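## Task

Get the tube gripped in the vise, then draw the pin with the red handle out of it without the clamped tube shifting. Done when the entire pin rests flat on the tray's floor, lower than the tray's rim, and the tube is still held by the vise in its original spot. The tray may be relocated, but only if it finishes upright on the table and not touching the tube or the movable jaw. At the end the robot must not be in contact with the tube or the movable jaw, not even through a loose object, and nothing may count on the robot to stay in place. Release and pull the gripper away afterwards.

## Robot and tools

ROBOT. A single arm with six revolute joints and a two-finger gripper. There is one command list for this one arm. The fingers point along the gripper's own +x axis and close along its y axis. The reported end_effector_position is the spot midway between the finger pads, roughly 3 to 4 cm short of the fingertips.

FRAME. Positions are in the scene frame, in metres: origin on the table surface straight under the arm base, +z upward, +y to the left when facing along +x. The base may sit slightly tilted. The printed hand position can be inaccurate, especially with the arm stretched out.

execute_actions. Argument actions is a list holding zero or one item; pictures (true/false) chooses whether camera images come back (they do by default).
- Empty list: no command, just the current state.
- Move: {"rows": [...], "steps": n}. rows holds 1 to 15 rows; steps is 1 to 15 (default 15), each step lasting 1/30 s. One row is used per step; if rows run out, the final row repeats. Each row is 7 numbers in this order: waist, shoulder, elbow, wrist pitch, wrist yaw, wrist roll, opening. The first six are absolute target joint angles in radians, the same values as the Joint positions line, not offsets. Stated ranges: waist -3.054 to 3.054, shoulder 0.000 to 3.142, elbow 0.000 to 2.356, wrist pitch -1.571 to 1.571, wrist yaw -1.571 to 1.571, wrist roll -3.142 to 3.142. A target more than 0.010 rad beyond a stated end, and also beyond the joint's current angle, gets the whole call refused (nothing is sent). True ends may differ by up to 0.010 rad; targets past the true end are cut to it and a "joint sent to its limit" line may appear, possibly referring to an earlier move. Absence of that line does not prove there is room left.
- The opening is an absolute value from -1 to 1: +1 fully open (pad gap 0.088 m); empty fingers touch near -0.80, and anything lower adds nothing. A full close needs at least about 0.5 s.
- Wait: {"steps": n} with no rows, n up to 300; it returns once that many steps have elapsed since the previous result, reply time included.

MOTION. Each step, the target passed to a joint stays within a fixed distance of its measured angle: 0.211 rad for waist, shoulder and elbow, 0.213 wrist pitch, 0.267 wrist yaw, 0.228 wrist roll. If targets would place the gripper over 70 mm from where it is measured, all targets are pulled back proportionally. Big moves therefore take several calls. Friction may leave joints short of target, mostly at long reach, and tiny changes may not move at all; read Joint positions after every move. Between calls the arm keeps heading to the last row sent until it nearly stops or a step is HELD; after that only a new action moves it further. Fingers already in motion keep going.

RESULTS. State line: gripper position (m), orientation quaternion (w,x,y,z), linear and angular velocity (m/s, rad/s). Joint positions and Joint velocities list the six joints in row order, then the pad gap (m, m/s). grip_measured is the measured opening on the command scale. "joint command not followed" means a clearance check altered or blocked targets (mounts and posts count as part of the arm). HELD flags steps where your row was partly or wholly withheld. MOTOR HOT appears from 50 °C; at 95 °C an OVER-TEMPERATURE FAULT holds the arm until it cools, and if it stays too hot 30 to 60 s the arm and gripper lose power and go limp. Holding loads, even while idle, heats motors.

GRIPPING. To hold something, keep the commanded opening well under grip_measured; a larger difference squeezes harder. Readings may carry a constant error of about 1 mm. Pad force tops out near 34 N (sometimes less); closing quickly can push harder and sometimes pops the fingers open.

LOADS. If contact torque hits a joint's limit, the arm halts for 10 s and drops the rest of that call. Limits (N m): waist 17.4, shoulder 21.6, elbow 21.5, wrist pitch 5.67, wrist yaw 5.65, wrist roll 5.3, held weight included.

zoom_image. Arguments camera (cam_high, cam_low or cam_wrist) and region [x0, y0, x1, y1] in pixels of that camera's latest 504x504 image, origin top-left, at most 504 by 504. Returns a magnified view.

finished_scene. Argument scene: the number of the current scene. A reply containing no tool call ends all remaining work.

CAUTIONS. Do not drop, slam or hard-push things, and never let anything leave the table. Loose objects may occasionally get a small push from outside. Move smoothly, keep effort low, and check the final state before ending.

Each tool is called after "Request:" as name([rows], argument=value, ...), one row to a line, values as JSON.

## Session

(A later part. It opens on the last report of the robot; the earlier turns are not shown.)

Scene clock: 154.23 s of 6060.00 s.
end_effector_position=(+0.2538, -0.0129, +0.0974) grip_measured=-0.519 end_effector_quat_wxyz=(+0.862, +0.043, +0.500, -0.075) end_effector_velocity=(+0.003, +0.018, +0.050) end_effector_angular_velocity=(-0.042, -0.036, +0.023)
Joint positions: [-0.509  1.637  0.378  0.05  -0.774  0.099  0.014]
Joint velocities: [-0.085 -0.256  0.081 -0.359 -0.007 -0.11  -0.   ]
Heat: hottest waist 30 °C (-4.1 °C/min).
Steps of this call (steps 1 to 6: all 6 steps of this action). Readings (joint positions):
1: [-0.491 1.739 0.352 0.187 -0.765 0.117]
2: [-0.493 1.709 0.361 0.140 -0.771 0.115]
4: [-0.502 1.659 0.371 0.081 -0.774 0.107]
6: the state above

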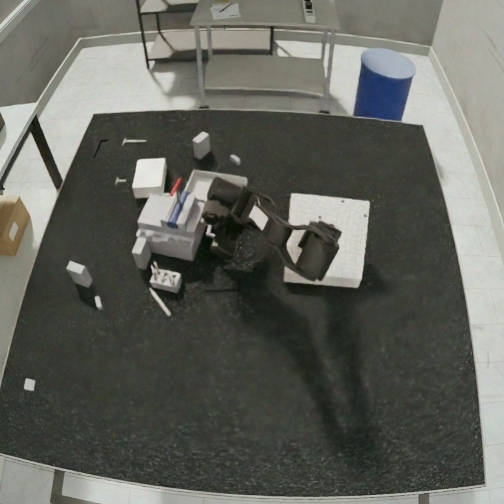

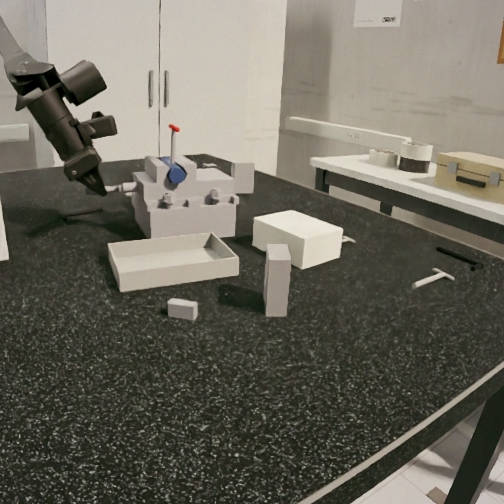

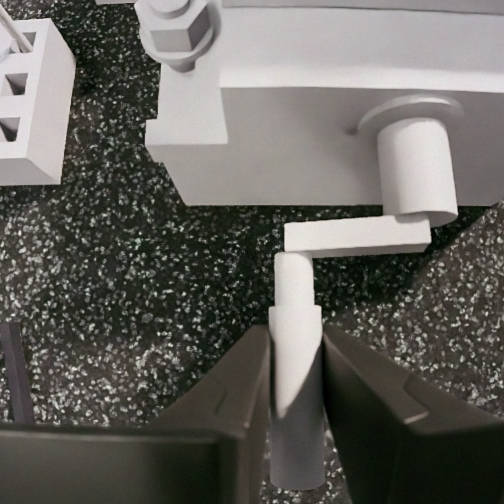

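One more turn.

Request:
execute_actions([
  {"rows":[[-0.633,1.597,0.462,-0.187,-0.8025,-0.05,-0.7]],"steps":6},
], pictures=false)

Request:
execute_actions([
  {"rows":[[-0.734,1.686,0.515,-0.257,-0.822,-0.194,-0.7]],"steps":6},
], pictures=false)

Request:
execute_actions([
  {"rows":[[-0.779,1.8075,0.518,-0.186,-0.828,-0.261,-0.7]],"steps":6},
], pictures=false)

Request:
execute_actions([
  {"rows":[[-0.749,1.903,0.469,-0.01,-0.824,-0.216,-0.7]],"steps":6},
], pictures=false)

Request:
execute_actions([
  {"rows":[[-0.652,1.933,0.394,0.196,-0.807,-0.078,-0.7]],"steps":6},
], pictures=false)

Request:
execute_actions([
  {"rows":[[-0.54,1.864,0.336,0.295,-0.776,0.076,-0.7]],"steps":6},
], pictures=false)

Request:
execute_actions([
  {"rows":[[-0.487,1.717,0.3335,0.198,-0.757,0.145,-0.7]],"steps":6},
], pictures=false)

Request:
execute_actions([
  {"rows":[[-0.528,1.601,0.387,-0.007,-0.771,0.092,-0.7]],"steps":6},
])

Request:
zoom_image(camera="cam_low", region=[110,70,250,210])

Scene clock: 162.53 s of 6060.00 s.
end_effector_position=(+0.2532, -0.0155, +0.1205) grip_measured=-0.519 end_effector_quat_wxyz=(+0.862, +0.048, +0.500, -0.072) end_effector_velocity=(-0.006, -0.017, +0.038) end_effector_angular_velocity=(-0.020, +0.005, +0.012)
Joint positions: [-0.597  1.601  0.447 -0.14  -0.811 -0.016  0.014]
Joint velocities: [-0.178 -0.007  0.125 -0.315 -0.037 -0.271 -0.   ]
Heat: hottest waist 30 °C (-3.0 °C/min).
Steps of this call (steps 1 to 30: the robot went on to your last target; steps 31 to 243: nothing new was sent; steps 244 to 249: all 6 steps of this action). Readings (joint positions):
244: [-0.533 1.607 0.401 -0.025 -0.781 0.066]
245: [-0.554 1.605 0.417 -0.066 -0.795 0.040]
247: [-0.582 1.601 0.437 -0.114 -0.807 0.005]
249: the state above

Scene clock: 162.73 s of 6060.00 s.
end_effector_position=(+0.2501, -0.0314, +0.1357) grip_measured=-0.519 end_effector_quat_wxyz=(+0.866, +0.053, +0.493, -0.069) end_effector_velocity=(-0.013, -0.058, +0.031) end_effector_angular_velocity=(-0.064, -0.038, -0.003)
Joint positions: [-0.703  1.65   0.499 -0.235 -0.847 -0.146  0.014]
Joint velocities: [-0.266  0.164  0.105 -0.154 -0.007 -0.359 -0.001]
Heat: hottest waist 30 °C (-3.0 °C/min).
Steps of this call (steps 1 to 6: all 6 steps of this action). Readings (joint positions):
1: [-0.614 1.609 0.460 -0.164 -0.819 -0.038]
2: [-0.641 1.621 0.474 -0.192 -0.834 -0.070]
4: [-0.680 1.638 0.490 -0.222 -0.847 -0.116]
6: the state above

Scene clock: 162.93 s of 6060.00 s.
end_effector_position=(+0.2452, -0.0600, +0.1351) grip_measured=-0.519 end_effector_quat_wxyz=(+0.870, +0.039, +0.486, -0.078) end_effector_velocity=(-0.014, -0.058, -0.036) end_effector_angular_velocity=(+0.022, +0.079, -0.038)
Joint positions: [-0.781  1.759  0.51  -0.187 -0.837 -0.25   0.014]
Joint velocities: [-0.081  0.359  0.046  0.11   0.022 -0.168  0.   ]
Heat: hottest waist 30 °C (-3.0 °C/min).
Steps of this call (steps 1 to 6: all 6 steps of this action). Readings (joint positions):
1: [-0.717 1.669 0.503 -0.238 -0.853 -0.164]
2: [-0.738 1.688 0.506 -0.233 -0.866 -0.185]
4: [-0.770 1.726 0.509 -0.208 -0.847 -0.228]
6: the state above

Scene clock: 163.13 s of 6060.00 s.
end_effector_position=(+0.2434, -0.0759, +0.1157) grip_measured=-0.517 end_effector_quat_wxyz=(+0.867, +0.034, +0.490, -0.083) end_effector_velocity=(-0.006, -0.013, -0.052) end_effector_angular_velocity=(+0.045, +0.037, -0.006)
Joint positions: [-0.769  1.869  0.486 -0.047 -0.819 -0.241  0.014]
Joint velocities: [ 0.076  0.217 -0.076  0.3   -0.007  0.081 -0.   ]
Heat: hottest waist 30 °C (-3.0 °C/min).
Steps of this call (steps 1 to 6: all 6 steps of this action). Readings (joint positions):
1: [-0.781 1.778 0.508 -0.168 -0.829 -0.252]
2: [-0.781 1.801 0.501 -0.129 -0.821 -0.253]
4: [-0.775 1.848 0.491 -0.073 -0.820 -0.247]
6: the state above

Scene clock: 163.33 s of 6060.00 s.
end_effector_position=(+0.2443, -0.0727, +0.0916) grip_measured=-0.514 end_effector_quat_wxyz=(+0.865, +0.032, +0.494, -0.088) end_effector_velocity=(+0.001, +0.027, -0.053) end_effector_angular_velocity=(+0.065, +0.011, +0.005)
Joint positions: [-0.684  1.919  0.42   0.147 -0.791 -0.126  0.014]
Joint velocities: [ 0.208  0.09  -0.149  0.403 -0.007  0.286 -0.   ]
Heat: hottest waist 30 °C (-3.0 °C/min).
Steps of this call (steps 1 to 6: all 6 steps of this action). Readings (joint positions):
1: [-0.757 1.878 0.472 -0.010 -0.810 -0.222]
2: [-0.737 1.888 0.454 0.044 -0.799 -0.195]
4: [-0.703 1.909 0.432 0.110 -0.792 -0.152]
6: the state above

Scene clock: 163.53 s of 6060.00 s.
end_effector_position=(+0.2476, -0.0534, +0.0751) grip_measured=-0.512 end_effector_quat_wxyz=(+0.861, +0.038, +0.499, -0.089) end_effector_velocity=(+0.003, +0.066, -0.026) end_effector_angular_velocity=(+0.148, -0.006, -0.009)
Joint positions: [-0.567  1.891  0.364  0.266 -0.762  0.028  0.014]
Joint velocities: [ 0.237 -0.139 -0.134  0.183 -0.051  0.374  0.   ]
Heat: hottest waist 30 °C (-3.0 °C/min).
Steps of this call (steps 1 to 6: all 6 steps of this action). Readings (joint positions):
1: [-0.666 1.916 0.406 0.178 -0.783 -0.100]
2: [-0.636 1.911 0.391 0.211 -0.769 -0.063]
4: [-0.591 1.901 0.374 0.247 -0.761 -0.006]
6: the state above

Scene clock: 163.73 s of 6060.00 s.
end_effector_position=(+0.2522, -0.0265, +0.0787) grip_measured=-0.516 end_effector_quat_wxyz=(+0.860, +0.043, +0.502, -0.079) end_effector_velocity=(+0.008, +0.048, +0.033) end_effector_angular_velocity=(+0.003, -0.084, +0.045)
Joint positions: [-0.492  1.763  0.348  0.213 -0.76   0.118  0.014]
Joint velocities: [ 0.056 -0.344 -0.051 -0.125 -0.007  0.125 -0.001]
Heat: hottest waist 30 °C (-3.0 °C/min).
Steps of this call (steps 1 to 6: all 6 steps of this action). Readings (joint positions):
1: [-0.552 1.870 0.360 0.264 -0.755 0.044]
2: [-0.528 1.846 0.358 0.251 -0.743 0.066]
4: [-0.499 1.796 0.353 0.225 -0.756 0.105]
6: the state above

Scene clock: 163.93 s of 6060.00 s.
end_effector_position=(+0.2537, -0.0128, +0.0973) grip_measured=-0.519 end_effector_quat_wxyz=(+0.862, +0.043, +0.500, -0.075) end_effector_velocity=(+0.004, +0.016, +0.051) end_effector_angular_velocity=(-0.049, -0.038, +0.032)
Joint positions: [-0.509  1.637  0.377  0.05  -0.774  0.099  0.014]
Joint velocities: [-0.09  -0.252  0.085 -0.359 -0.007 -0.125 -0.001]
Heat: hottest waist 30 °C (-3.0 °C/min).
Steps of this call (steps 1 to 6: all 6 steps of this action). Readings (joint positions):
1: [-0.491 1.740 0.352 0.187 -0.765 0.118]
2: [-0.493 1.711 0.360 0.140 -0.771 0.116]
4: [-0.502 1.660 0.371 0.081 -0.773 0.107]
6: the state above

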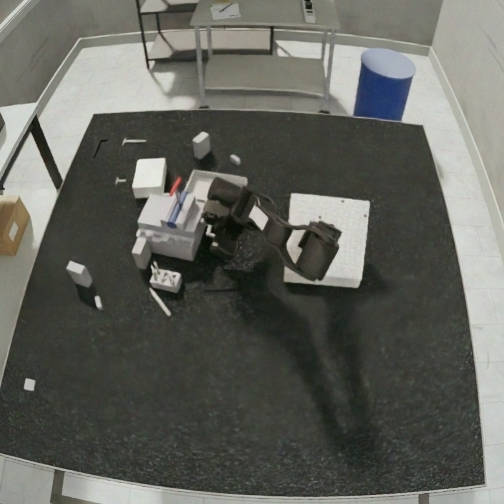

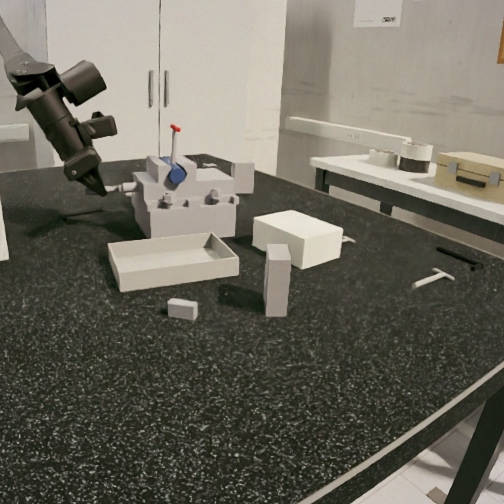

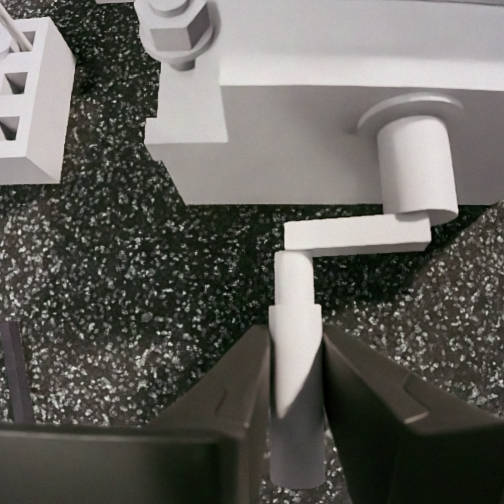

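Region (110, 70, 250, 210) of cam_low's 504x504 image, scaled by 3.600, with more detail than that image has.

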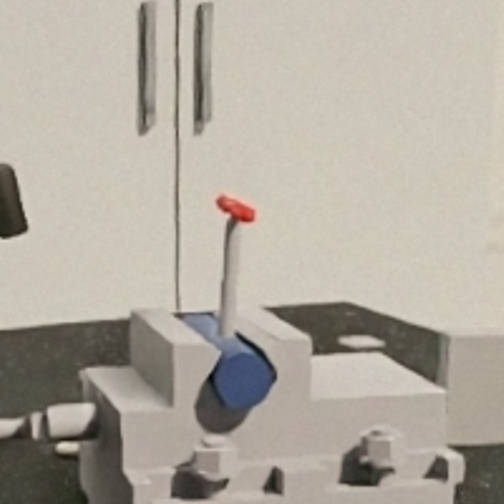

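Request:
execute_actions([
  {"rows":[[-0.633,1.597,0.462,-0.187,-0.8025,-0.05,-0.7]],"steps":6},
], pictures=false)

Request:
execute_actions([
  {"rows":[[-0.734,1.686,0.515,-0.257,-0.822,-0.194,-0.7]],"steps":6},
], pictures=false)

Request:
execute_actions([
  {"rows":[[-0.779,1.8075,0.518,-0.186,-0.828,-0.261,-0.7]],"steps":6},
], pictures=false)

Request:
execute_actions([
  {"rows":[[-0.749,1.903,0.469,-0.01,-0.824,-0.216,-0.7]],"steps":6},
], pictures=false)

Request:
execute_actions([
  {"rows":[[-0.652,1.933,0.394,0.196,-0.807,-0.078,-0.7]],"steps":6},
])

Request:
zoom_image(camera="cam_low", region=[110,70,250,210])

Scene clock: 169.97 s of 6060.00 s.
end_effector_position=(+0.2530, -0.0154, +0.1202) grip_measured=-0.519 end_effector_quat_wxyz=(+0.862, +0.048, +0.500, -0.072) end_effector_velocity=(-0.007, -0.019, +0.038) end_effector_angular_velocity=(-0.013, +0.012, -0.027)
Joint positions: [-0.597  1.601  0.447 -0.14  -0.811 -0.016  0.014]
Joint velocities: [-0.178 -0.007  0.129 -0.33  -0.022 -0.242 -0.   ]
Heat: hottest waist 30 °C (-3.0 °C/min).
Steps of this call (steps 1 to 30: the robot went on to your last target; steps 31 to 175: nothing new was sent; steps 176 to 181: all 6 steps of this action). Readings (joint positions):
176: [-0.533 1.607 0.401 -0.026 -0.781 0.065]
177: [-0.554 1.605 0.417 -0.067 -0.795 0.039]
179: [-0.582 1.602 0.436 -0.115 -0.807 0.004]
181: the state above

Scene clock: 170.17 s of 6060.00 s.
end_effector_position=(+0.2499, -0.0311, +0.1355) grip_measured=-0.519 end_effector_quat_wxyz=(+0.866, +0.053, +0.493, -0.069) end_effector_velocity=(-0.012, -0.061, +0.032) end_effector_angular_velocity=(-0.084, -0.043, -0.002)
Joint positions: [-0.702  1.65   0.499 -0.235 -0.848 -0.146  0.014]
Joint velocities: [-0.266  0.164  0.105 -0.139  0.007 -0.359 -0.   ]
Heat: hottest waist 30 °C (-3.0 °C/min).
Steps of this call (steps 1 to 6: all 6 steps of this action). Readings (joint positions):
1: [-0.614 1.609 0.459 -0.164 -0.819 -0.038]
2: [-0.640 1.621 0.473 -0.193 -0.835 -0.070]
4: [-0.679 1.638 0.490 -0.222 -0.848 -0.117]
6: the state above

Scene clock: 170.37 s of 6060.00 s.
end_effector_position=(+0.2451, -0.0598, +0.1349) grip_measured=-0.519 end_effector_quat_wxyz=(+0.870, +0.039, +0.486, -0.078) end_effector_velocity=(-0.016, -0.062, -0.038) end_effector_angular_velocity=(+0.024, +0.075, -0.047)
Joint positions: [-0.78   1.758  0.51  -0.188 -0.837 -0.25   0.014]
Joint velocities: [-0.09   0.374  0.042  0.125  0.022 -0.168  0.   ]
Heat: hottest waist 30 °C (-3.0 °C/min).
Steps of this call (steps 1 to 6: all 6 steps of this action). Readings (joint positions):
1: [-0.716 1.668 0.502 -0.238 -0.854 -0.164]
2: [-0.737 1.688 0.506 -0.235 -0.867 -0.185]
4: [-0.769 1.726 0.508 -0.209 -0.849 -0.227]
6: the state above

Scene clock: 170.57 s of 6060.00 s.
end_effector_position=(+0.2432, -0.0758, +0.1156) grip_measured=-0.517 end_effector_quat_wxyz=(+0.867, +0.035, +0.490, -0.083) end_effector_velocity=(-0.007, -0.014, -0.052) end_effector_angular_velocity=(+0.054, +0.041, -0.018)
Joint positions: [-0.769  1.869  0.486 -0.048 -0.819 -0.24   0.014]
Joint velocities: [ 0.071  0.222 -0.071  0.286 -0.007  0.081 -0.   ]
Heat: hottest waist 30 °C (-3.0 °C/min).
Steps of this call (steps 1 to 6: all 6 steps of this action). Readings (joint positions):
1: [-0.781 1.778 0.508 -0.169 -0.830 -0.252]
2: [-0.781 1.800 0.500 -0.130 -0.821 -0.253]
4: [-0.775 1.847 0.491 -0.074 -0.820 -0.247]
6: the state above

Scene clock: 170.77 s of 6060.00 s.
end_effector_position=(+0.2441, -0.0727, +0.0915) grip_measured=-0.514 end_effector_quat_wxyz=(+0.864, +0.033, +0.494, -0.088) end_effector_velocity=(+0.004, +0.024, -0.051) end_effector_angular_velocity=(+0.063, -0.003, -0.003)
Joint positions: [-0.684  1.919  0.42   0.146 -0.791 -0.126  0.014]
Joint velocities: [ 0.203  0.095 -0.144  0.418 -0.007  0.3   -0.001]
Heat: hottest waist 30 °C (-3.0 °C/min).
Steps of this call (steps 1 to 6: all 6 steps of this action). Readings (joint positions):
1: [-0.757 1.878 0.471 -0.009 -0.810 -0.220]
2: [-0.736 1.888 0.453 0.045 -0.799 -0.193]
4: [-0.703 1.909 0.432 0.111 -0.791 -0.151]
6: the state above

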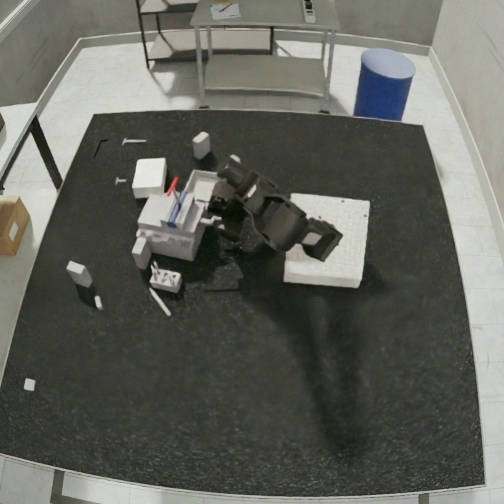

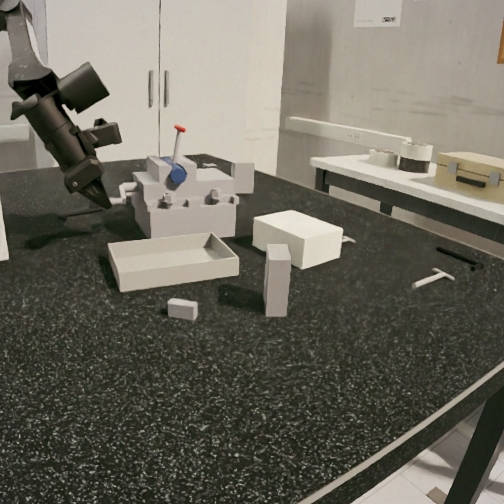

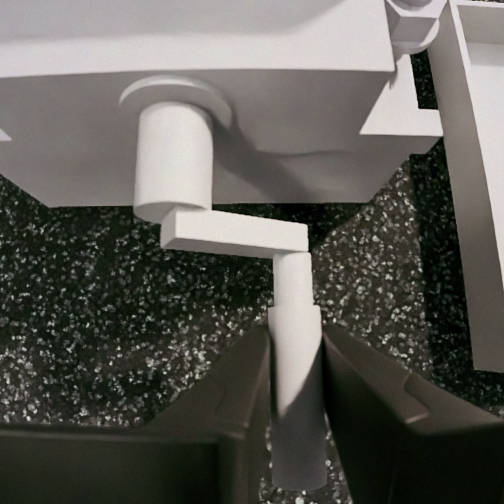

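Region (110, 70, 250, 210) of cam_low's 504x504 image, scaled by 3.600, with more detail than that image has.

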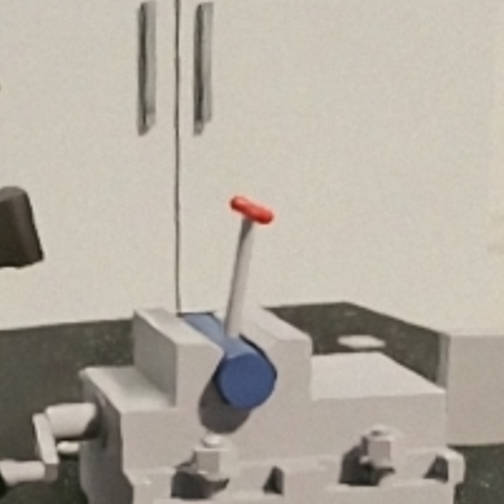

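It rolls as before. Continue to first resistance.

Request:
execute_actions([
  {"rows":[[-0.54,1.864,0.336,0.295,-0.776,0.076,-0.7]],"steps":6},
], pictures=false)

Request:
execute_actions([
  {"rows":[[-0.487,1.717,0.3335,0.198,-0.757,0.145,-0.7]],"steps":6},
], pictures=false)

Request:
execute_actions([
  {"rows":[[-0.528,1.601,0.387,-0.007,-0.771,0.092,-0.7]],"steps":6},
])

Request:
zoom_image(camera="cam_low", region=[110,70,250,210])

Scene clock: 176.10 s of 6060.00 s.
end_effector_position=(+0.2477, -0.0515, +0.0742) grip_measured=-0.515 end_effector_quat_wxyz=(+0.862, +0.039, +0.499, -0.085) end_effector_velocity=(+0.005, +0.052, -0.015) end_effector_angular_velocity=(+0.062, -0.003, +0.001)
Joint positions: [-0.562  1.891  0.359  0.277 -0.77   0.033  0.014]
Joint velocities: [ 0.198 -0.154 -0.105  0.125  0.007  0.286 -0.   ]
Heat: hottest shoulder 30 °C (-2.0 °C/min).
Steps of this call (steps 1 to 30: the robot went on to your last target; steps 31 to 154: nothing new was sent; steps 155 to 160: all 6 steps of this action). Readings (joint positions):
155: [-0.644 1.923 0.393 0.215 -0.786 -0.071]
156: [-0.621 1.916 0.381 0.241 -0.776 -0.042]
158: [-0.582 1.903 0.367 0.264 -0.770 0.005]
160: the state above

Scene clock: 176.30 s of 6060.00 s.
end_effector_position=(+0.2521, -0.0263, +0.0785) grip_measured=-0.517 end_effector_quat_wxyz=(+0.860, +0.043, +0.502, -0.079) end_effector_velocity=(+0.005, +0.045, +0.030) end_effector_angular_velocity=(+0.000, -0.065, +0.048)
Joint positions: [-0.491  1.762  0.347  0.215 -0.76   0.119  0.014]
Joint velocities: [ 0.051 -0.325 -0.046 -0.139 -0.007  0.095 -0.001]
Heat: hottest shoulder 30 °C (-2.0 °C/min).
Steps of this call (steps 1 to 6: all 6 steps of this action). Readings (joint positions):
1: [-0.549 1.869 0.356 0.272 -0.760 0.047]
2: [-0.525 1.845 0.355 0.256 -0.749 0.069]
4: [-0.498 1.794 0.351 0.227 -0.758 0.108]
6: the state above

Scene clock: 176.50 s of 6060.00 s.
end_effector_position=(+0.2536, -0.0128, +0.0973) grip_measured=-0.519 end_effector_quat_wxyz=(+0.862, +0.044, +0.500, -0.075) end_effector_velocity=(+0.003, +0.018, +0.050) end_effector_angular_velocity=(-0.020, -0.041, +0.007)
Joint positions: [-0.509  1.637  0.377  0.05  -0.774  0.099  0.014]
Joint velocities: [-0.095 -0.252  0.081 -0.359 -0.022 -0.095 -0.   ]
Heat: hottest shoulder 30 °C (-2.0 °C/min).
Steps of this call (steps 1 to 6: all 6 steps of this action). Readings (joint positions):
1: [-0.491 1.739 0.352 0.187 -0.765 0.118]
2: [-0.493 1.709 0.360 0.140 -0.771 0.117]
4: [-0.501 1.659 0.370 0.081 -0.774 0.108]
6: the state above

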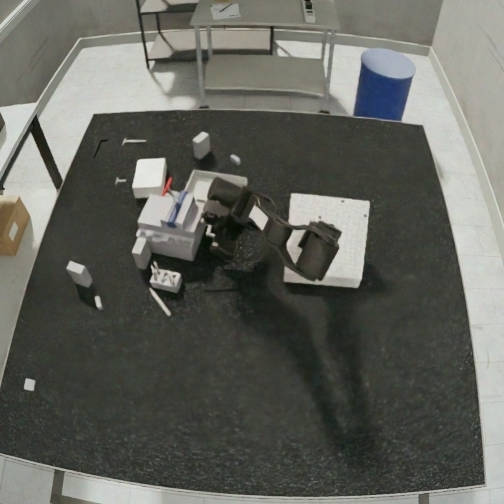

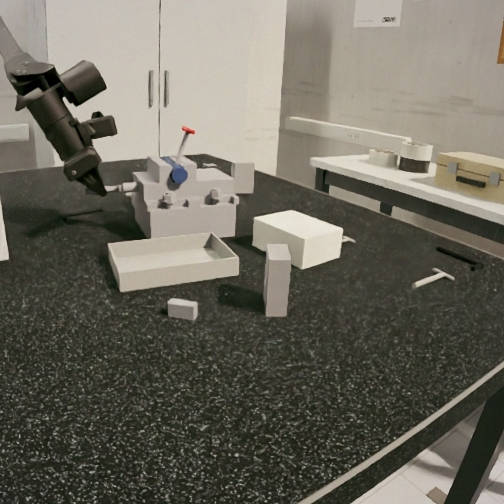

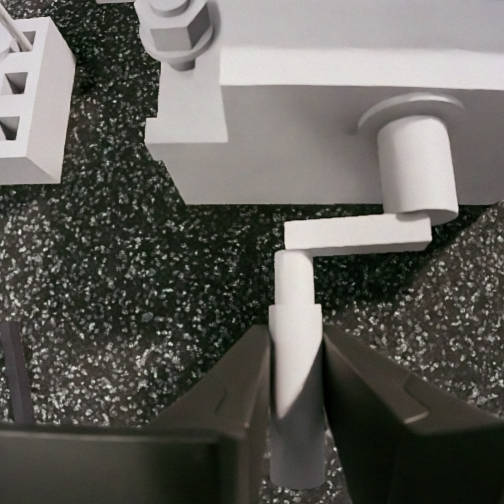

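Region (110, 70, 250, 210) of cam_low's 504x504 image, scaled by 3.600, with more detail than that image has.

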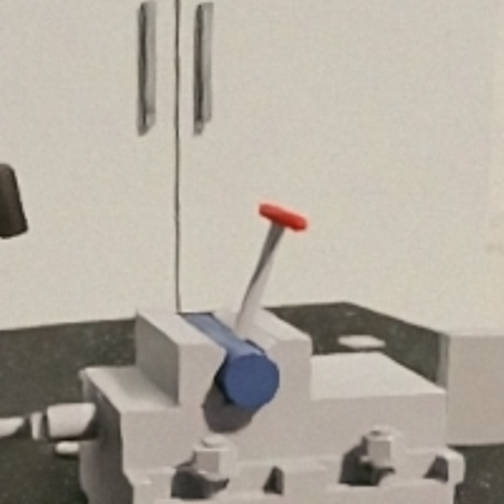

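Request:
execute_actions([
  {"rows":[[-0.633,1.597,0.462,-0.187,-0.8025,-0.05,-0.7]],"steps":6},
], pictures=false)

Request:
execute_actions([
  {"rows":[[-0.734,1.686,0.515,-0.257,-0.822,-0.194,-0.7]],"steps":6},
], pictures=false)

Scene clock: 179.07 s of 6060.00 s.
end_effector_position=(+0.2530, -0.0155, +0.1202) grip_measured=-0.519 end_effector_quat_wxyz=(+0.862, +0.048, +0.500, -0.072) end_effector_velocity=(-0.002, -0.015, +0.041) end_effector_angular_velocity=(-0.012, -0.013, +0.021)
Joint positions: [-0.597  1.601  0.447 -0.14  -0.811 -0.016  0.014]
Joint velocities: [-0.178 -0.012  0.129 -0.3   -0.051 -0.256 -0.   ]
Heat: hottest shoulder 30 °C (-2.0 °C/min).
Steps of this call (steps 1 to 30: the robot went on to your last target; steps 31 to 71: nothing new was sent; steps 72 to 77: all 6 steps of this action). Readings (joint positions):
72: [-0.532 1.608 0.400 -0.024 -0.781 0.066]
73: [-0.553 1.606 0.417 -0.066 -0.795 0.040]
75: [-0.582 1.602 0.436 -0.114 -0.807 0.005]
77: the state above

Scene clock: 179.27 s of 6060.00 s.
end_effector_position=(+0.2499, -0.0315, +0.1356) grip_measured=-0.519 end_effector_quat_wxyz=(+0.866, +0.052, +0.493, -0.069) end_effector_velocity=(-0.015, -0.061, +0.028) end_effector_angular_velocity=(-0.084, -0.020, -0.014)
Joint positions: [-0.703  1.65   0.499 -0.235 -0.847 -0.148  0.014]
Joint velocities: [-0.256  0.168  0.105 -0.154  0.022 -0.359 -0.   ]
Heat: hottest shoulder 30 °C (-2.0 °C/min).
Steps of this call (steps 1 to 6: all 6 steps of this action). Readings (joint positions):
1: [-0.615 1.609 0.459 -0.165 -0.820 -0.040]
2: [-0.641 1.621 0.473 -0.193 -0.835 -0.072]
4: [-0.680 1.639 0.490 -0.222 -0.847 -0.118]
6: the state above

Request:
execute_actions([
  {"rows":[[-0.779,1.8075,0.518,-0.186,-0.828,-0.261,-0.7]],"steps":6},
], pictures=false)

Request:
execute_actions([
  {"rows":[[-0.765,1.86,0.495,-0.1,-0.826,-0.24,-0.7],[-0.765,1.86,0.495,-0.1,-0.826,-0.24,-0.7],[-0.765,1.86,0.495,-0.1,-0.826,-0.24,-0.7],[-0.749,1.903,0.469,-0.01,-0.824,-0.216,-0.7]],"steps":8},
])

Request:
zoom_image(camera="cam_low", region=[110,70,250,210])

Scene clock: 183.00 s of 6060.00 s.
end_effector_position=(+0.2447, -0.0609, +0.1345) grip_measured=-0.519 end_effector_quat_wxyz=(+0.868, +0.039, +0.488, -0.078) end_effector_velocity=(-0.012, -0.040, -0.030) end_effector_angular_velocity=(+0.023, +0.031, -0.012)
Joint positions: [-0.782  1.766  0.515 -0.194 -0.835 -0.259  0.014]
Joint velocities: [-0.061  0.256 -0.002  0.139 -0.007 -0.11  -0.   ]
Heat: hottest waist 29 °C (-3.0 °C/min).
Steps of this call (steps 1 to 30: the robot went on to your last target; steps 31 to 106: nothing new was sent; steps 107 to 112: all 6 steps of this action). Readings (joint positions):
107: [-0.736 1.687 0.513 -0.249 -0.843 -0.197]
108: [-0.751 1.703 0.515 -0.241 -0.848 -0.213]
110: [-0.774 1.740 0.515 -0.212 -0.837 -0.246]
112: the state above

Scene clock: 183.27 s of 6060.00 s.
end_effector_position=(+0.2430, -0.0762, +0.1147) grip_measured=-0.517 end_effector_quat_wxyz=(+0.867, +0.034, +0.491, -0.082) end_effector_velocity=(-0.009, -0.013, -0.047) end_effector_angular_velocity=(+0.019, +0.042, -0.022)
Joint positions: [-0.768  1.874  0.486 -0.045 -0.82  -0.245  0.014]
Joint velocities: [ 0.071  0.178 -0.081  0.271  0.022  0.081 -0.   ]
Heat: hottest waist 29 °C (-3.0 °C/min).
Steps of this call (steps 1 to 8: all 8 steps of this action). Readings (joint positions):
1: [-0.783 1.778 0.515 -0.184 -0.832 -0.261]
2: [-0.784 1.791 0.512 -0.165 -0.827 -0.263]
4: [-0.782 1.825 0.504 -0.124 -0.821 -0.262]
8: the state above

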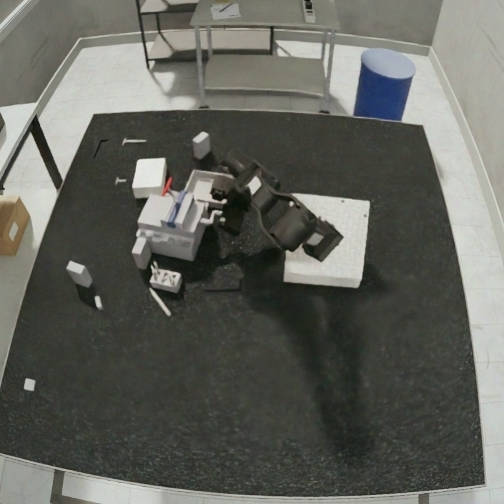

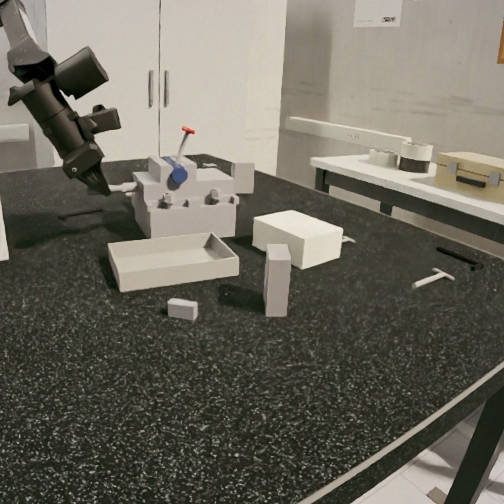

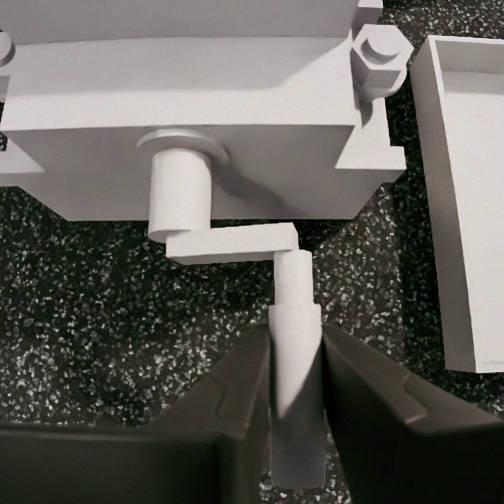

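Region (110, 70, 250, 210) of cam_low's 504x504 image, scaled by 3.600, with more detail than that image has.

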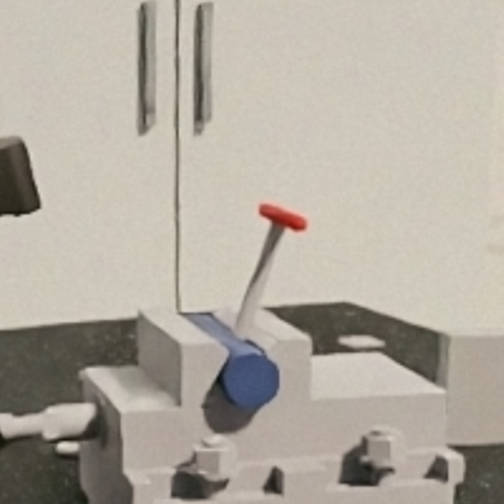

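Request:
execute_actions([
  {"rows":[[-0.7,1.925,0.43,0.095,-0.815,-0.15,-0.7],[-0.7,1.925,0.43,0.095,-0.815,-0.15,-0.7],[-0.7,1.925,0.43,0.095,-0.815,-0.15,-0.7],[-0.652,1.933,0.394,0.196,-0.807,-0.078,-0.7]],"steps":9},
], pictures=false)

Request:
execute_actions([
  {"rows":[[-0.595,1.908,0.36,0.26,-0.79,0,-0.7],[-0.595,1.908,0.36,0.26,-0.79,0,-0.7],[-0.595,1.908,0.36,0.26,-0.79,0,-0.7],[-0.54,1.864,0.336,0.295,-0.776,0.076,-0.7]],"steps":9},
], pictures=false)

Scene clock: 187.33 s of 6060.00 s.
end_effector_position=(+0.2439, -0.0714, +0.0890) grip_measured=-0.517 end_effector_quat_wxyz=(+0.865, +0.031, +0.494, -0.084) end_effector_velocity=(-0.001, +0.016, -0.027) end_effector_angular_velocity=(+0.008, +0.011, +0.002)
Joint positions: [-0.676  1.924  0.412  0.166 -0.794 -0.123  0.014]
Joint velocities: [ 0.12   0.022 -0.09   0.212  0.022  0.154 -0.   ]
Heat: hottest waist 29 °C (-3.0 °C/min).
Steps of this call (steps 1 to 30: the robot went on to your last target; steps 31 to 113: nothing new was sent; steps 114 to 122: all 9 steps of this action). Readings (joint positions):
114: [-0.751 1.898 0.470 0.007 -0.815 -0.223]
115: [-0.741 1.902 0.461 0.033 -0.812 -0.210]
117: [-0.722 1.911 0.445 0.077 -0.805 -0.186]
121: [-0.681 1.923 0.415 0.158 -0.795 -0.129]
122: the state above

Scene clock: 187.63 s of 6060.00 s.
end_effector_position=(+0.2462, -0.0575, +0.0769) grip_measured=-0.513 end_effector_quat_wxyz=(+0.863, +0.025, +0.495, -0.096) end_effector_velocity=(+0.003, +0.019, -0.010) end_effector_angular_velocity=(-0.027, -0.013, -0.040)
Joint positions: [-0.576  1.887  0.354  0.282 -0.742  0.013  0.014]
Joint velocities: [ 0.125 -0.081 -0.076  0.125  0.081  0.198  0.001]
Heat: hottest waist 29 °C (-3.0 °C/min).
Steps of this call (steps 1 to 9: all 9 steps of this action). Readings (joint positions):
1: [-0.667 1.925 0.404 0.184 -0.791 -0.109]
2: [-0.654 1.924 0.396 0.206 -0.787 -0.090]
4: [-0.629 1.916 0.380 0.237 -0.776 -0.054]
8: [-0.581 1.890 0.357 0.277 -0.745 0.006]
9: the state above

Request:
execute_actions([
  {"rows":[[-0.605,1.915,0.365,0.25,-0.79,-0.01,-0.7],[-0.605,1.915,0.365,0.25,-0.79,-0.01,-0.7],[-0.605,1.915,0.365,0.25,-0.79,-0.01,-0.7],[-0.605,1.915,0.365,0.25,-0.79,-0.01,-0.7],[-0.605,1.915,0.365,0.25,-0.79,-0.01,-0.7],[-0.605,1.915,0.365,0.25,-0.79,-0.01,-0.7],[-0.605,1.915,0.365,0.25,-0.79,-0.01,-0.4],[-0.605,1.915,0.365,0.25,-0.79,-0.01,0]],"steps":13},
])

Request:
execute_actions([
  {"rows":[[-0.63,1.885,0.39,0.17,-0.8,-0.05,0],[-0.65,1.865,0.41,0.11,-0.8,-0.08,0],[-0.67,1.845,0.43,0.05,-0.81,-0.11,0],[-0.69,1.82,0.45,-0.01,-0.81,-0.14,0],[-0.71,1.8,0.47,-0.07,-0.82,-0.17,0],[-0.73,1.78,0.49,-0.13,-0.82,-0.2,0],[-0.745,1.76,0.505,-0.18,-0.82,-0.22,0],[-0.76,1.745,0.52,-0.23,-0.825,-0.23,0],[-0.78,1.73,0.55,-0.29,-0.83,-0.26,0],[-0.8,1.71,0.58,-0.35,-0.83,-0.29,0],[-0.82,1.69,0.61,-0.42,-0.83,-0.32,0],[-0.85,1.66,0.65,-0.53,-0.83,-0.35,0]],"steps":15},
], pictures=false)

Request:
execute_actions([
  {"rows":[[-0.92,1.8,1.4,-1.25,-0.75,1.1,0]],"steps":15},
], pictures=false)

Request:
execute_actions([
  {"rows":[[-0.9,1.9,1.4,-1.25,-0.75,1.1,0]],"steps":8},
], pictures=false)

Request:
execute_actions([
  {"rows":[[-0.85,2.3,2.0,-1.44,-0.71,1.1,0]],"steps":15},
], pictures=false)

Request:
execute_actions([
  {"rows":[[-0.85,2.3,2.0,-1.44,-0.71,1.1,0],[-0.85,2.3,2.0,-1.44,-0.71,1.1,0],[-0.82,2.33,2.01,-1.44,-0.71,1.1,0],[-0.79,2.36,2.02,-1.44,-0.71,1.1,0],[-0.76,2.385,2.03,-1.45,-0.71,1.1,0],[-0.73,2.41,2.035,-1.45,-0.71,1.1,0],[-0.705,2.433,2.035,-1.45,-0.71,1.105,0]],"steps":15},
])

Scene clock: 200.43 s of 6060.00 s.
end_effector_position=(+0.2431, -0.0570, +0.0759) grip_measured=-0.128 end_effector_quat_wxyz=(+0.861, +0.047, +0.499, -0.087) end_effector_velocity=(-0.002, -0.003, +0.004) end_effector_angular_velocity=(-0.009, -0.011, +0.011)
Joint positions: [-0.599  1.908  0.364  0.253 -0.784 -0.001  0.033]
Joint velocities: [-0.027 -0.002 -0.002 -0.007 -0.007 -0.037  0.049]
Heat: hottest shoulder 30 °C (-1.0 °C/min).
Steps of this call (steps 1 to 30: the robot went on to your last target; steps 31 to 371: nothing new was sent; steps 372 to 384: all 13 steps of this action). Readings (joint positions):
372: [-0.562 1.880 0.344 0.298 -0.742 0.050]
373: [-0.568 1.887 0.349 0.292 -0.753 0.044]
375: [-0.576 1.898 0.357 0.280 -0.768 0.030]
379: [-0.585 1.906 0.364 0.263 -0.782 0.008]
384: the state above

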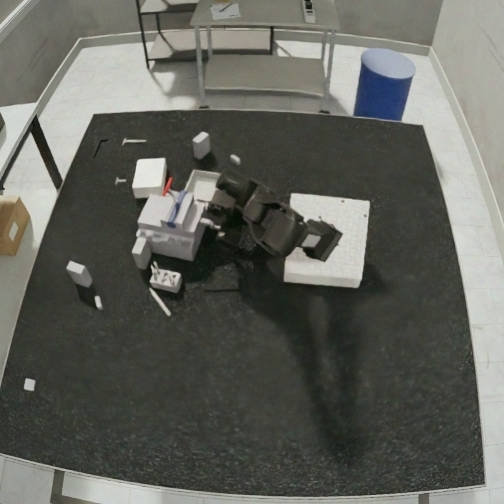

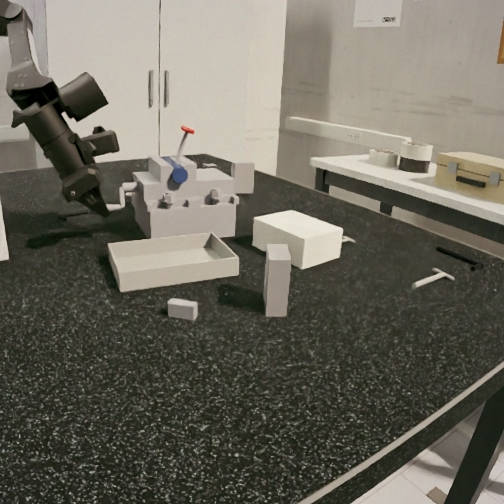

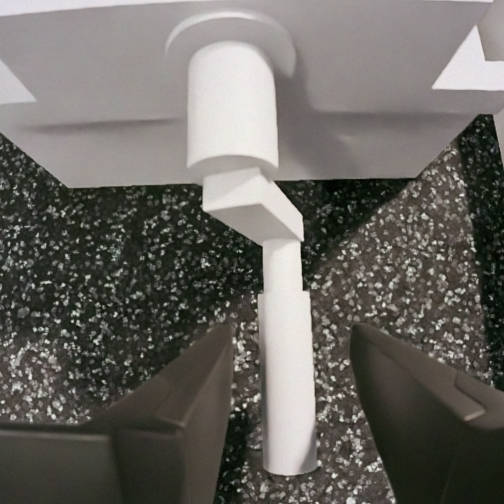

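Scene clock: 200.93 s of 6060.00 s.
end_effector_position=(+0.2494, -0.0555, +0.1632) grip_measured=-0.003 end_effector_quat_wxyz=(+0.868, +0.034, +0.487, -0.086) end_effector_velocity=(-0.020, +0.061, +0.154) end_effector_angular_velocity=(+0.128, +0.023, -0.098)
Joint positions: [-0.818  1.696  0.603 -0.38  -0.823 -0.303  0.039]
Joint velocities: [-0.3   -0.383  0.457 -1.253 -0.066 -0.359  0.001]
Heat: hottest shoulder 30 °C (-1.0 °C/min).
Steps of this call (steps 1 to 15: all 15 steps of this action). Readings (joint positions):
1: [-0.602 1.908 0.366 0.238 -0.786 -0.010]
2: [-0.610 1.904 0.371 0.208 -0.789 -0.025]
4: [-0.635 1.885 0.389 0.129 -0.794 -0.063]
8: [-0.701 1.815 0.454 -0.056 -0.808 -0.155]
15: the state above

Scene clock: 201.43 s of 6060.00 s.
end_effector_position=(+0.2898, -0.0436, +0.2943) grip_measured=+0.000 end_effector_quat_wxyz=(+0.749, +0.403, +0.416, -0.323) end_effector_velocity=(+0.065, +0.153, +0.251) end_effector_angular_velocity=(+0.697, -0.215, -1.339)
Joint positions: [-0.914  1.793  1.257 -1.096 -0.757  0.441  0.039]
Joint velocities: [-0.012  0.002  1.199 -1.238 -0.007  1.487 -0.   ]
Heat: hottest shoulder 30 °C (-1.0 °C/min).
Steps of this call (steps 1 to 15: all 15 steps of this action). Readings (joint positions):
1: [-0.832 1.701 0.637 -0.443 -0.821 -0.267]
2: [-0.849 1.720 0.678 -0.488 -0.807 -0.215]
4: [-0.881 1.760 0.769 -0.578 -0.780 -0.113]
8: [-0.907 1.785 0.946 -0.769 -0.764 0.089]
15: the state above

Scene clock: 201.70 s of 6060.00 s.
end_effector_position=(+0.2948, -0.0439, +0.2943) grip_measured=+0.000 end_effector_quat_wxyz=(+0.608, +0.566, +0.366, -0.419) end_effector_velocity=(-0.002, -0.012, -0.027) end_effector_angular_velocity=(+0.755, -0.018, -1.489)
Joint positions: [-0.902  1.886  1.369 -1.229 -0.754  0.845  0.039]
Joint velocities: [ 0.017  0.173  0.081 -0.154 -0.007  1.502 -0.   ]
Heat: hottest shoulder 30 °C (-1.0 °C/min).
Steps of this call (steps 1 to 8: all 8 steps of this action). Readings (joint positions):
1: [-0.914 1.802 1.292 -1.133 -0.757 0.492]
2: [-0.913 1.812 1.322 -1.157 -0.757 0.542]
4: [-0.908 1.841 1.354 -1.193 -0.757 0.643]
8: the state above

Scene clock: 202.20 s of 6060.00 s.
end_effector_position=(+0.3677, -0.0911, +0.3211) grip_measured=+0.000 end_effector_quat_wxyz=(+0.529, +0.614, +0.334, -0.482) end_effector_velocity=(+0.070, +0.027, +0.123) end_effector_angular_velocity=(-0.290, -0.241, +0.195)
Joint positions: [-0.85   2.285  1.946 -1.432 -0.715  1.089  0.039]
Joint velocities: [-0.007 -0.002  0.496 -0.051 -0.007  0.037 -0.   ]
Heat: hottest shoulder 30 °C (+0.0 °C/min).
Steps of this call (steps 1 to 15: all 15 steps of this action). Readings (joint positions):
1: [-0.898 1.918 1.402 -1.285 -0.743 0.896]
2: [-0.890 1.955 1.450 -1.323 -0.739 0.943]
4: [-0.871 2.043 1.546 -1.361 -0.732 1.004]
8: [-0.851 2.212 1.723 -1.409 -0.720 1.063]
15: the state above

Scene clock: 202.70 s of 6060.00 s.
end_effector_position=(+0.4011, -0.0814, +0.2533) grip_measured=+0.000 end_effector_quat_wxyz=(+0.495, +0.582, +0.405, -0.502) end_effector_velocity=(-0.002, -0.004, +0.011) end_effector_angular_velocity=(-0.007, -0.012, -0.023)
Joint positions: [-0.695  2.428  2.016 -1.447 -0.714  1.098  0.039]
Joint velocities: [-0.022  0.002  0.027 -0.022  0.007  0.007 -0.   ]
Heat: hottest shoulder 30 °C (+0.0 °C/min).
Steps of this call (steps 1 to 15: all 15 steps of this action). Readings (joint positions):
1: [-0.850 2.285 1.960 -1.433 -0.715 1.090]
2: [-0.850 2.285 1.968 -1.433 -0.715 1.091]
4: [-0.844 2.297 1.982 -1.438 -0.715 1.093]
8: [-0.777 2.360 2.013 -1.441 -0.714 1.095]
15: the state above

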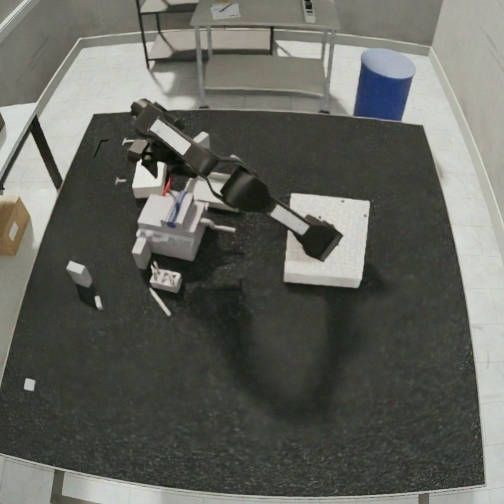

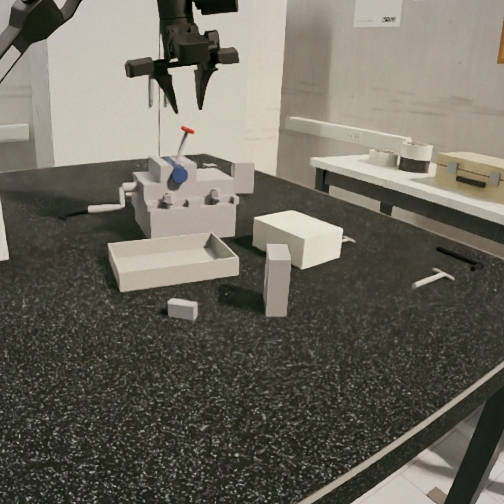

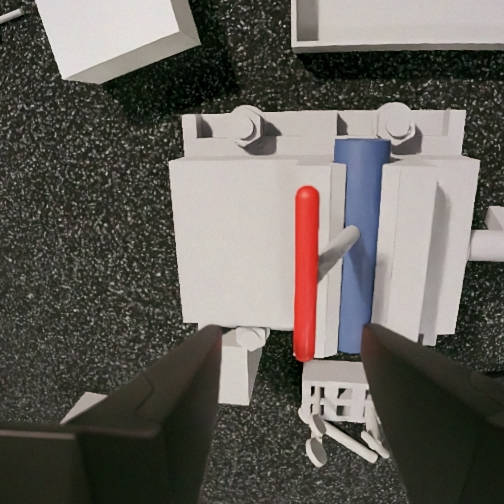

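Request:
execute_actions([
  {"rows":[[-0.695,2.425,2.0,-1.415,-0.713,1.117,-0.1],[-0.685,2.416,1.965,-1.38,-0.716,1.13,-0.1],[-0.676,2.408,1.93,-1.35,-0.719,1.14,-0.1],[-0.667,2.4,1.895,-1.315,-0.721,1.15,-0.1],[-0.658,2.39,1.86,-1.28,-0.724,1.163,-0.1],[-0.649,2.382,1.825,-1.25,-0.727,1.175,-0.1],[-0.64,2.373,1.79,-1.215,-0.73,1.187,-0.1],[-0.635,2.365,1.758,-1.182,-0.732,1.198,-0.1],[-0.635,2.365,1.758,-1.182,-0.732,1.198,-0.1],[-0.635,2.365,1.758,-1.182,-0.732,1.198,-0.2],[-0.635,2.365,1.758,-1.182,-0.732,1.198,-0.3],[-0.635,2.365,1.758,-1.182,-0.732,1.198,-0.35]],"steps":15},
])

Request:
execute_actions([
  {"rows":[[-0.638,2.356,1.744,-1.18,-0.731,1.194,-0.4],[-0.641,2.347,1.73,-1.178,-0.73,1.19,-0.4],[-0.644,2.338,1.717,-1.175,-0.729,1.185,-0.4],[-0.647,2.329,1.703,-1.173,-0.728,1.18,-0.4],[-0.65,2.32,1.69,-1.17,-0.727,1.176,-0.4],[-0.653,2.312,1.676,-1.168,-0.726,1.172,-0.4],[-0.656,2.303,1.662,-1.166,-0.725,1.168,-0.4],[-0.659,2.294,1.649,-1.163,-0.724,1.163,-0.4],[-0.662,2.285,1.635,-1.161,-0.723,1.159,-0.4],[-0.665,2.276,1.621,-1.159,-0.722,1.155,-0.4],[-0.668,2.268,1.608,-1.156,-0.721,1.15,-0.4],[-0.67,2.259,1.594,-1.154,-0.72,1.146,-0.4]],"steps":15},
])

Scene clock: 211.93 s of 6060.00 s.
end_effector_position=(+0.3988, -0.0864, +0.2000) grip_measured=-0.283 end_effector_quat_wxyz=(+0.489, +0.582, +0.404, -0.508) end_effector_velocity=(-0.006, +0.006, +0.002) end_effector_angular_velocity=(-0.010, -0.058, +0.002)
Joint positions: [-0.631  2.391  1.779 -1.203 -0.725  1.187  0.025]
Joint velocities: [-0.007 -0.085 -0.129  0.11  -0.022  0.037 -0.026]
Heat: hottest waist 31 °C (+1.0 °C/min).
Steps of this call (steps 1 to 15: the robot went on to your last target; steps 16 to 262: nothing new was sent; steps 263 to 277: all 15 steps of this action). Readings (joint positions):
263: [-0.702 2.429 2.024 -1.447 -0.714 1.102]
264: [-0.701 2.429 2.018 -1.434 -0.714 1.107]
266: [-0.694 2.422 1.986 -1.390 -0.714 1.120]
270: [-0.663 2.404 1.872 -1.285 -0.718 1.158]
277: the state above

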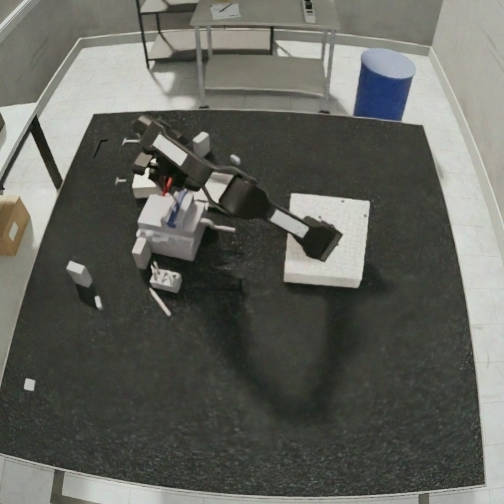

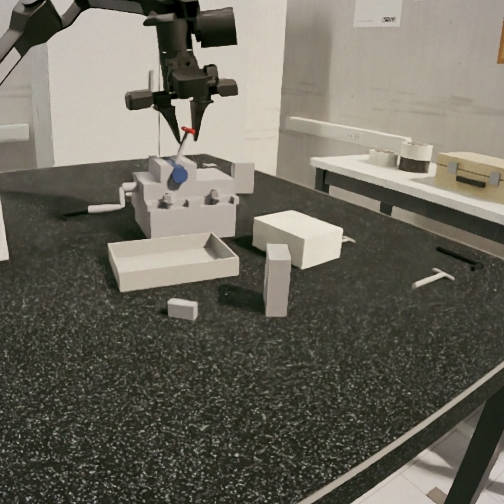

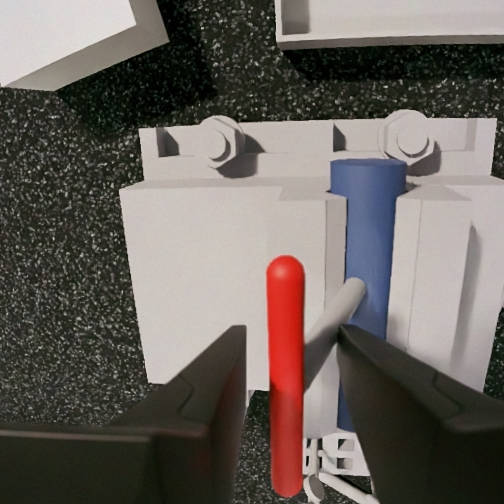

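Scene clock: 212.43 s of 6060.00 s.
end_effector_position=(+0.3899, -0.0824, +0.2022) grip_measured=-0.377 end_effector_quat_wxyz=(+0.520, +0.577, +0.401, -0.486) end_effector_velocity=(-0.009, +0.007, +0.001) end_effector_angular_velocity=(-0.011, -0.040, +0.060)
Joint positions: [-0.642  2.306  1.651 -1.1   -0.734  1.162  0.021]
Joint velocities: [-0.007 -0.076 -0.115  0.081 -0.022 -0.037  0.   ]
Heat: hottest waist 31 °C (+1.0 °C/min).
Steps of this call (steps 1 to 15: all 15 steps of this action). Readings (joint positions):
1: [-0.631 2.387 1.774 -1.199 -0.725 1.188]
2: [-0.631 2.382 1.766 -1.194 -0.725 1.188]
4: [-0.634 2.369 1.748 -1.186 -0.725 1.188]
8: [-0.638 2.342 1.707 -1.154 -0.729 1.182]
15: the state above

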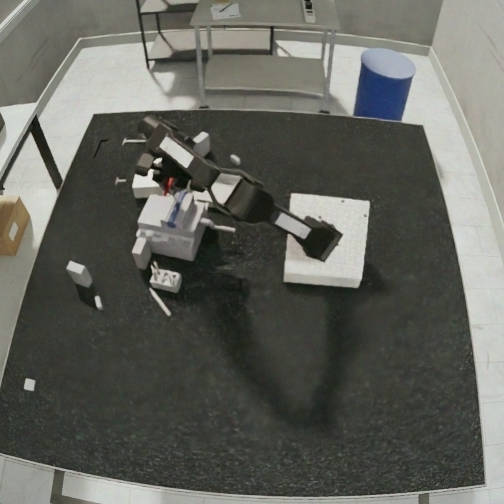

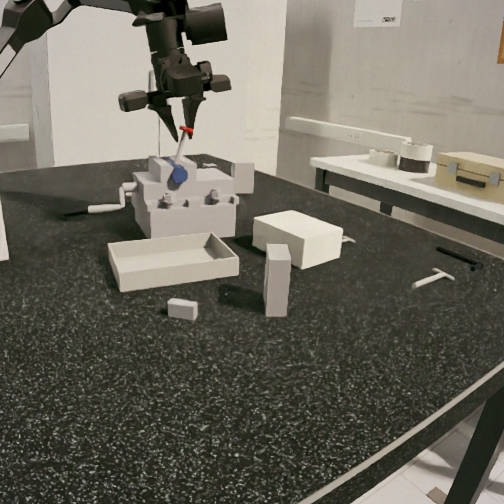

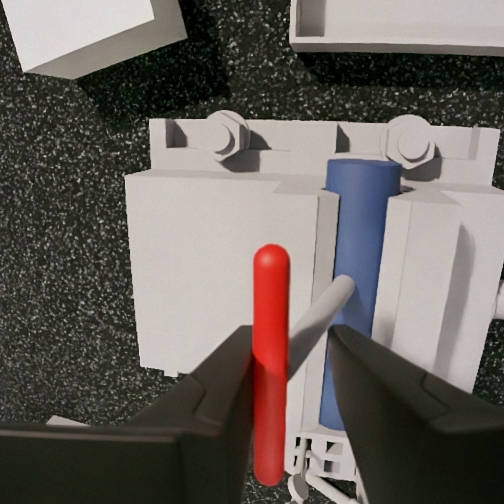

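Resisting; try a little further.

Request:
execute_actions([
  {"rows":[[-0.672,2.254,1.586,-1.154,-0.72,1.144,-0.4],[-0.674,2.249,1.578,-1.154,-0.72,1.142,-0.4],[-0.676,2.244,1.57,-1.154,-0.72,1.14,-0.4],[-0.678,2.239,1.562,-1.154,-0.72,1.138,-0.4],[-0.68,2.234,1.554,-1.154,-0.72,1.136,-0.4]],"steps":12},
], pictures=false)

Scene clock: 215.33 s of 6060.00 s.
end_effector_position=(+0.3863, -0.0806, +0.2030) grip_measured=-0.371 end_effector_quat_wxyz=(+0.530, +0.574, +0.401, -0.479) end_effector_velocity=(-0.010, +0.003, +0.004) end_effector_angular_velocity=(+0.018, +0.001, -0.020)
Joint positions: [-0.646  2.278  1.609 -1.07  -0.738  1.149  0.021]
Joint velocities: [-0.017 -0.027 -0.032 -0.022 -0.007 -0.007 -0.   ]
Heat: hottest waist 32 °C (+2.0 °C/min).
Steps of this call (steps 1 to 30: the robot went on to your last target; steps 31 to 75: nothing new was sent; steps 76 to 87: all 12 steps of this action). Readings (joint positions):
76: [-0.642 2.295 1.635 -1.088 -0.736 1.155]
77: [-0.642 2.294 1.633 -1.086 -0.736 1.155]
79: [-0.643 2.290 1.626 -1.080 -0.736 1.154]
83: [-0.645 2.282 1.614 -1.071 -0.738 1.151]
87: the state above

Request:
execute_actions([
  {"rows":[[-0.682,2.23,1.548,-1.15,-0.72,1.136,-0.4],[-0.684,2.226,1.542,-1.15,-0.72,1.136,-0.4],[-0.686,2.222,1.536,-1.15,-0.72,1.134,-0.4]],"steps":12},
], pictures=false)

Scene clock: 218.77 s of 6060.00 s.
end_effector_position=(+0.3818, -0.0794, +0.2042) grip_measured=-0.372 end_effector_quat_wxyz=(+0.529, +0.576, +0.400, -0.479) end_effector_velocity=(-0.004, +0.003, +0.003) end_effector_angular_velocity=(+0.005, -0.003, +0.013)
Joint positions: [-0.653  2.263  1.588 -1.07  -0.739  1.146  0.021]
Joint velocities: [-0.007 -0.017 -0.017 -0.007 -0.007 -0.022 -0.   ]
Heat: hottest wrist pitch 36 °C (+6.0 °C/min).
Steps of this call (steps 1 to 15: the robot went on to your last target; steps 16 to 91: nothing new was sent; steps 92 to 103: all 12 steps of this action). Readings (joint positions):
92: [-0.650 2.272 1.601 -1.076 -0.738 1.147]
93: [-0.650 2.271 1.599 -1.075 -0.738 1.147]
95: [-0.651 2.268 1.595 -1.071 -0.739 1.147]
99: [-0.652 2.265 1.590 -1.070 -0.739 1.147]
103: the state above


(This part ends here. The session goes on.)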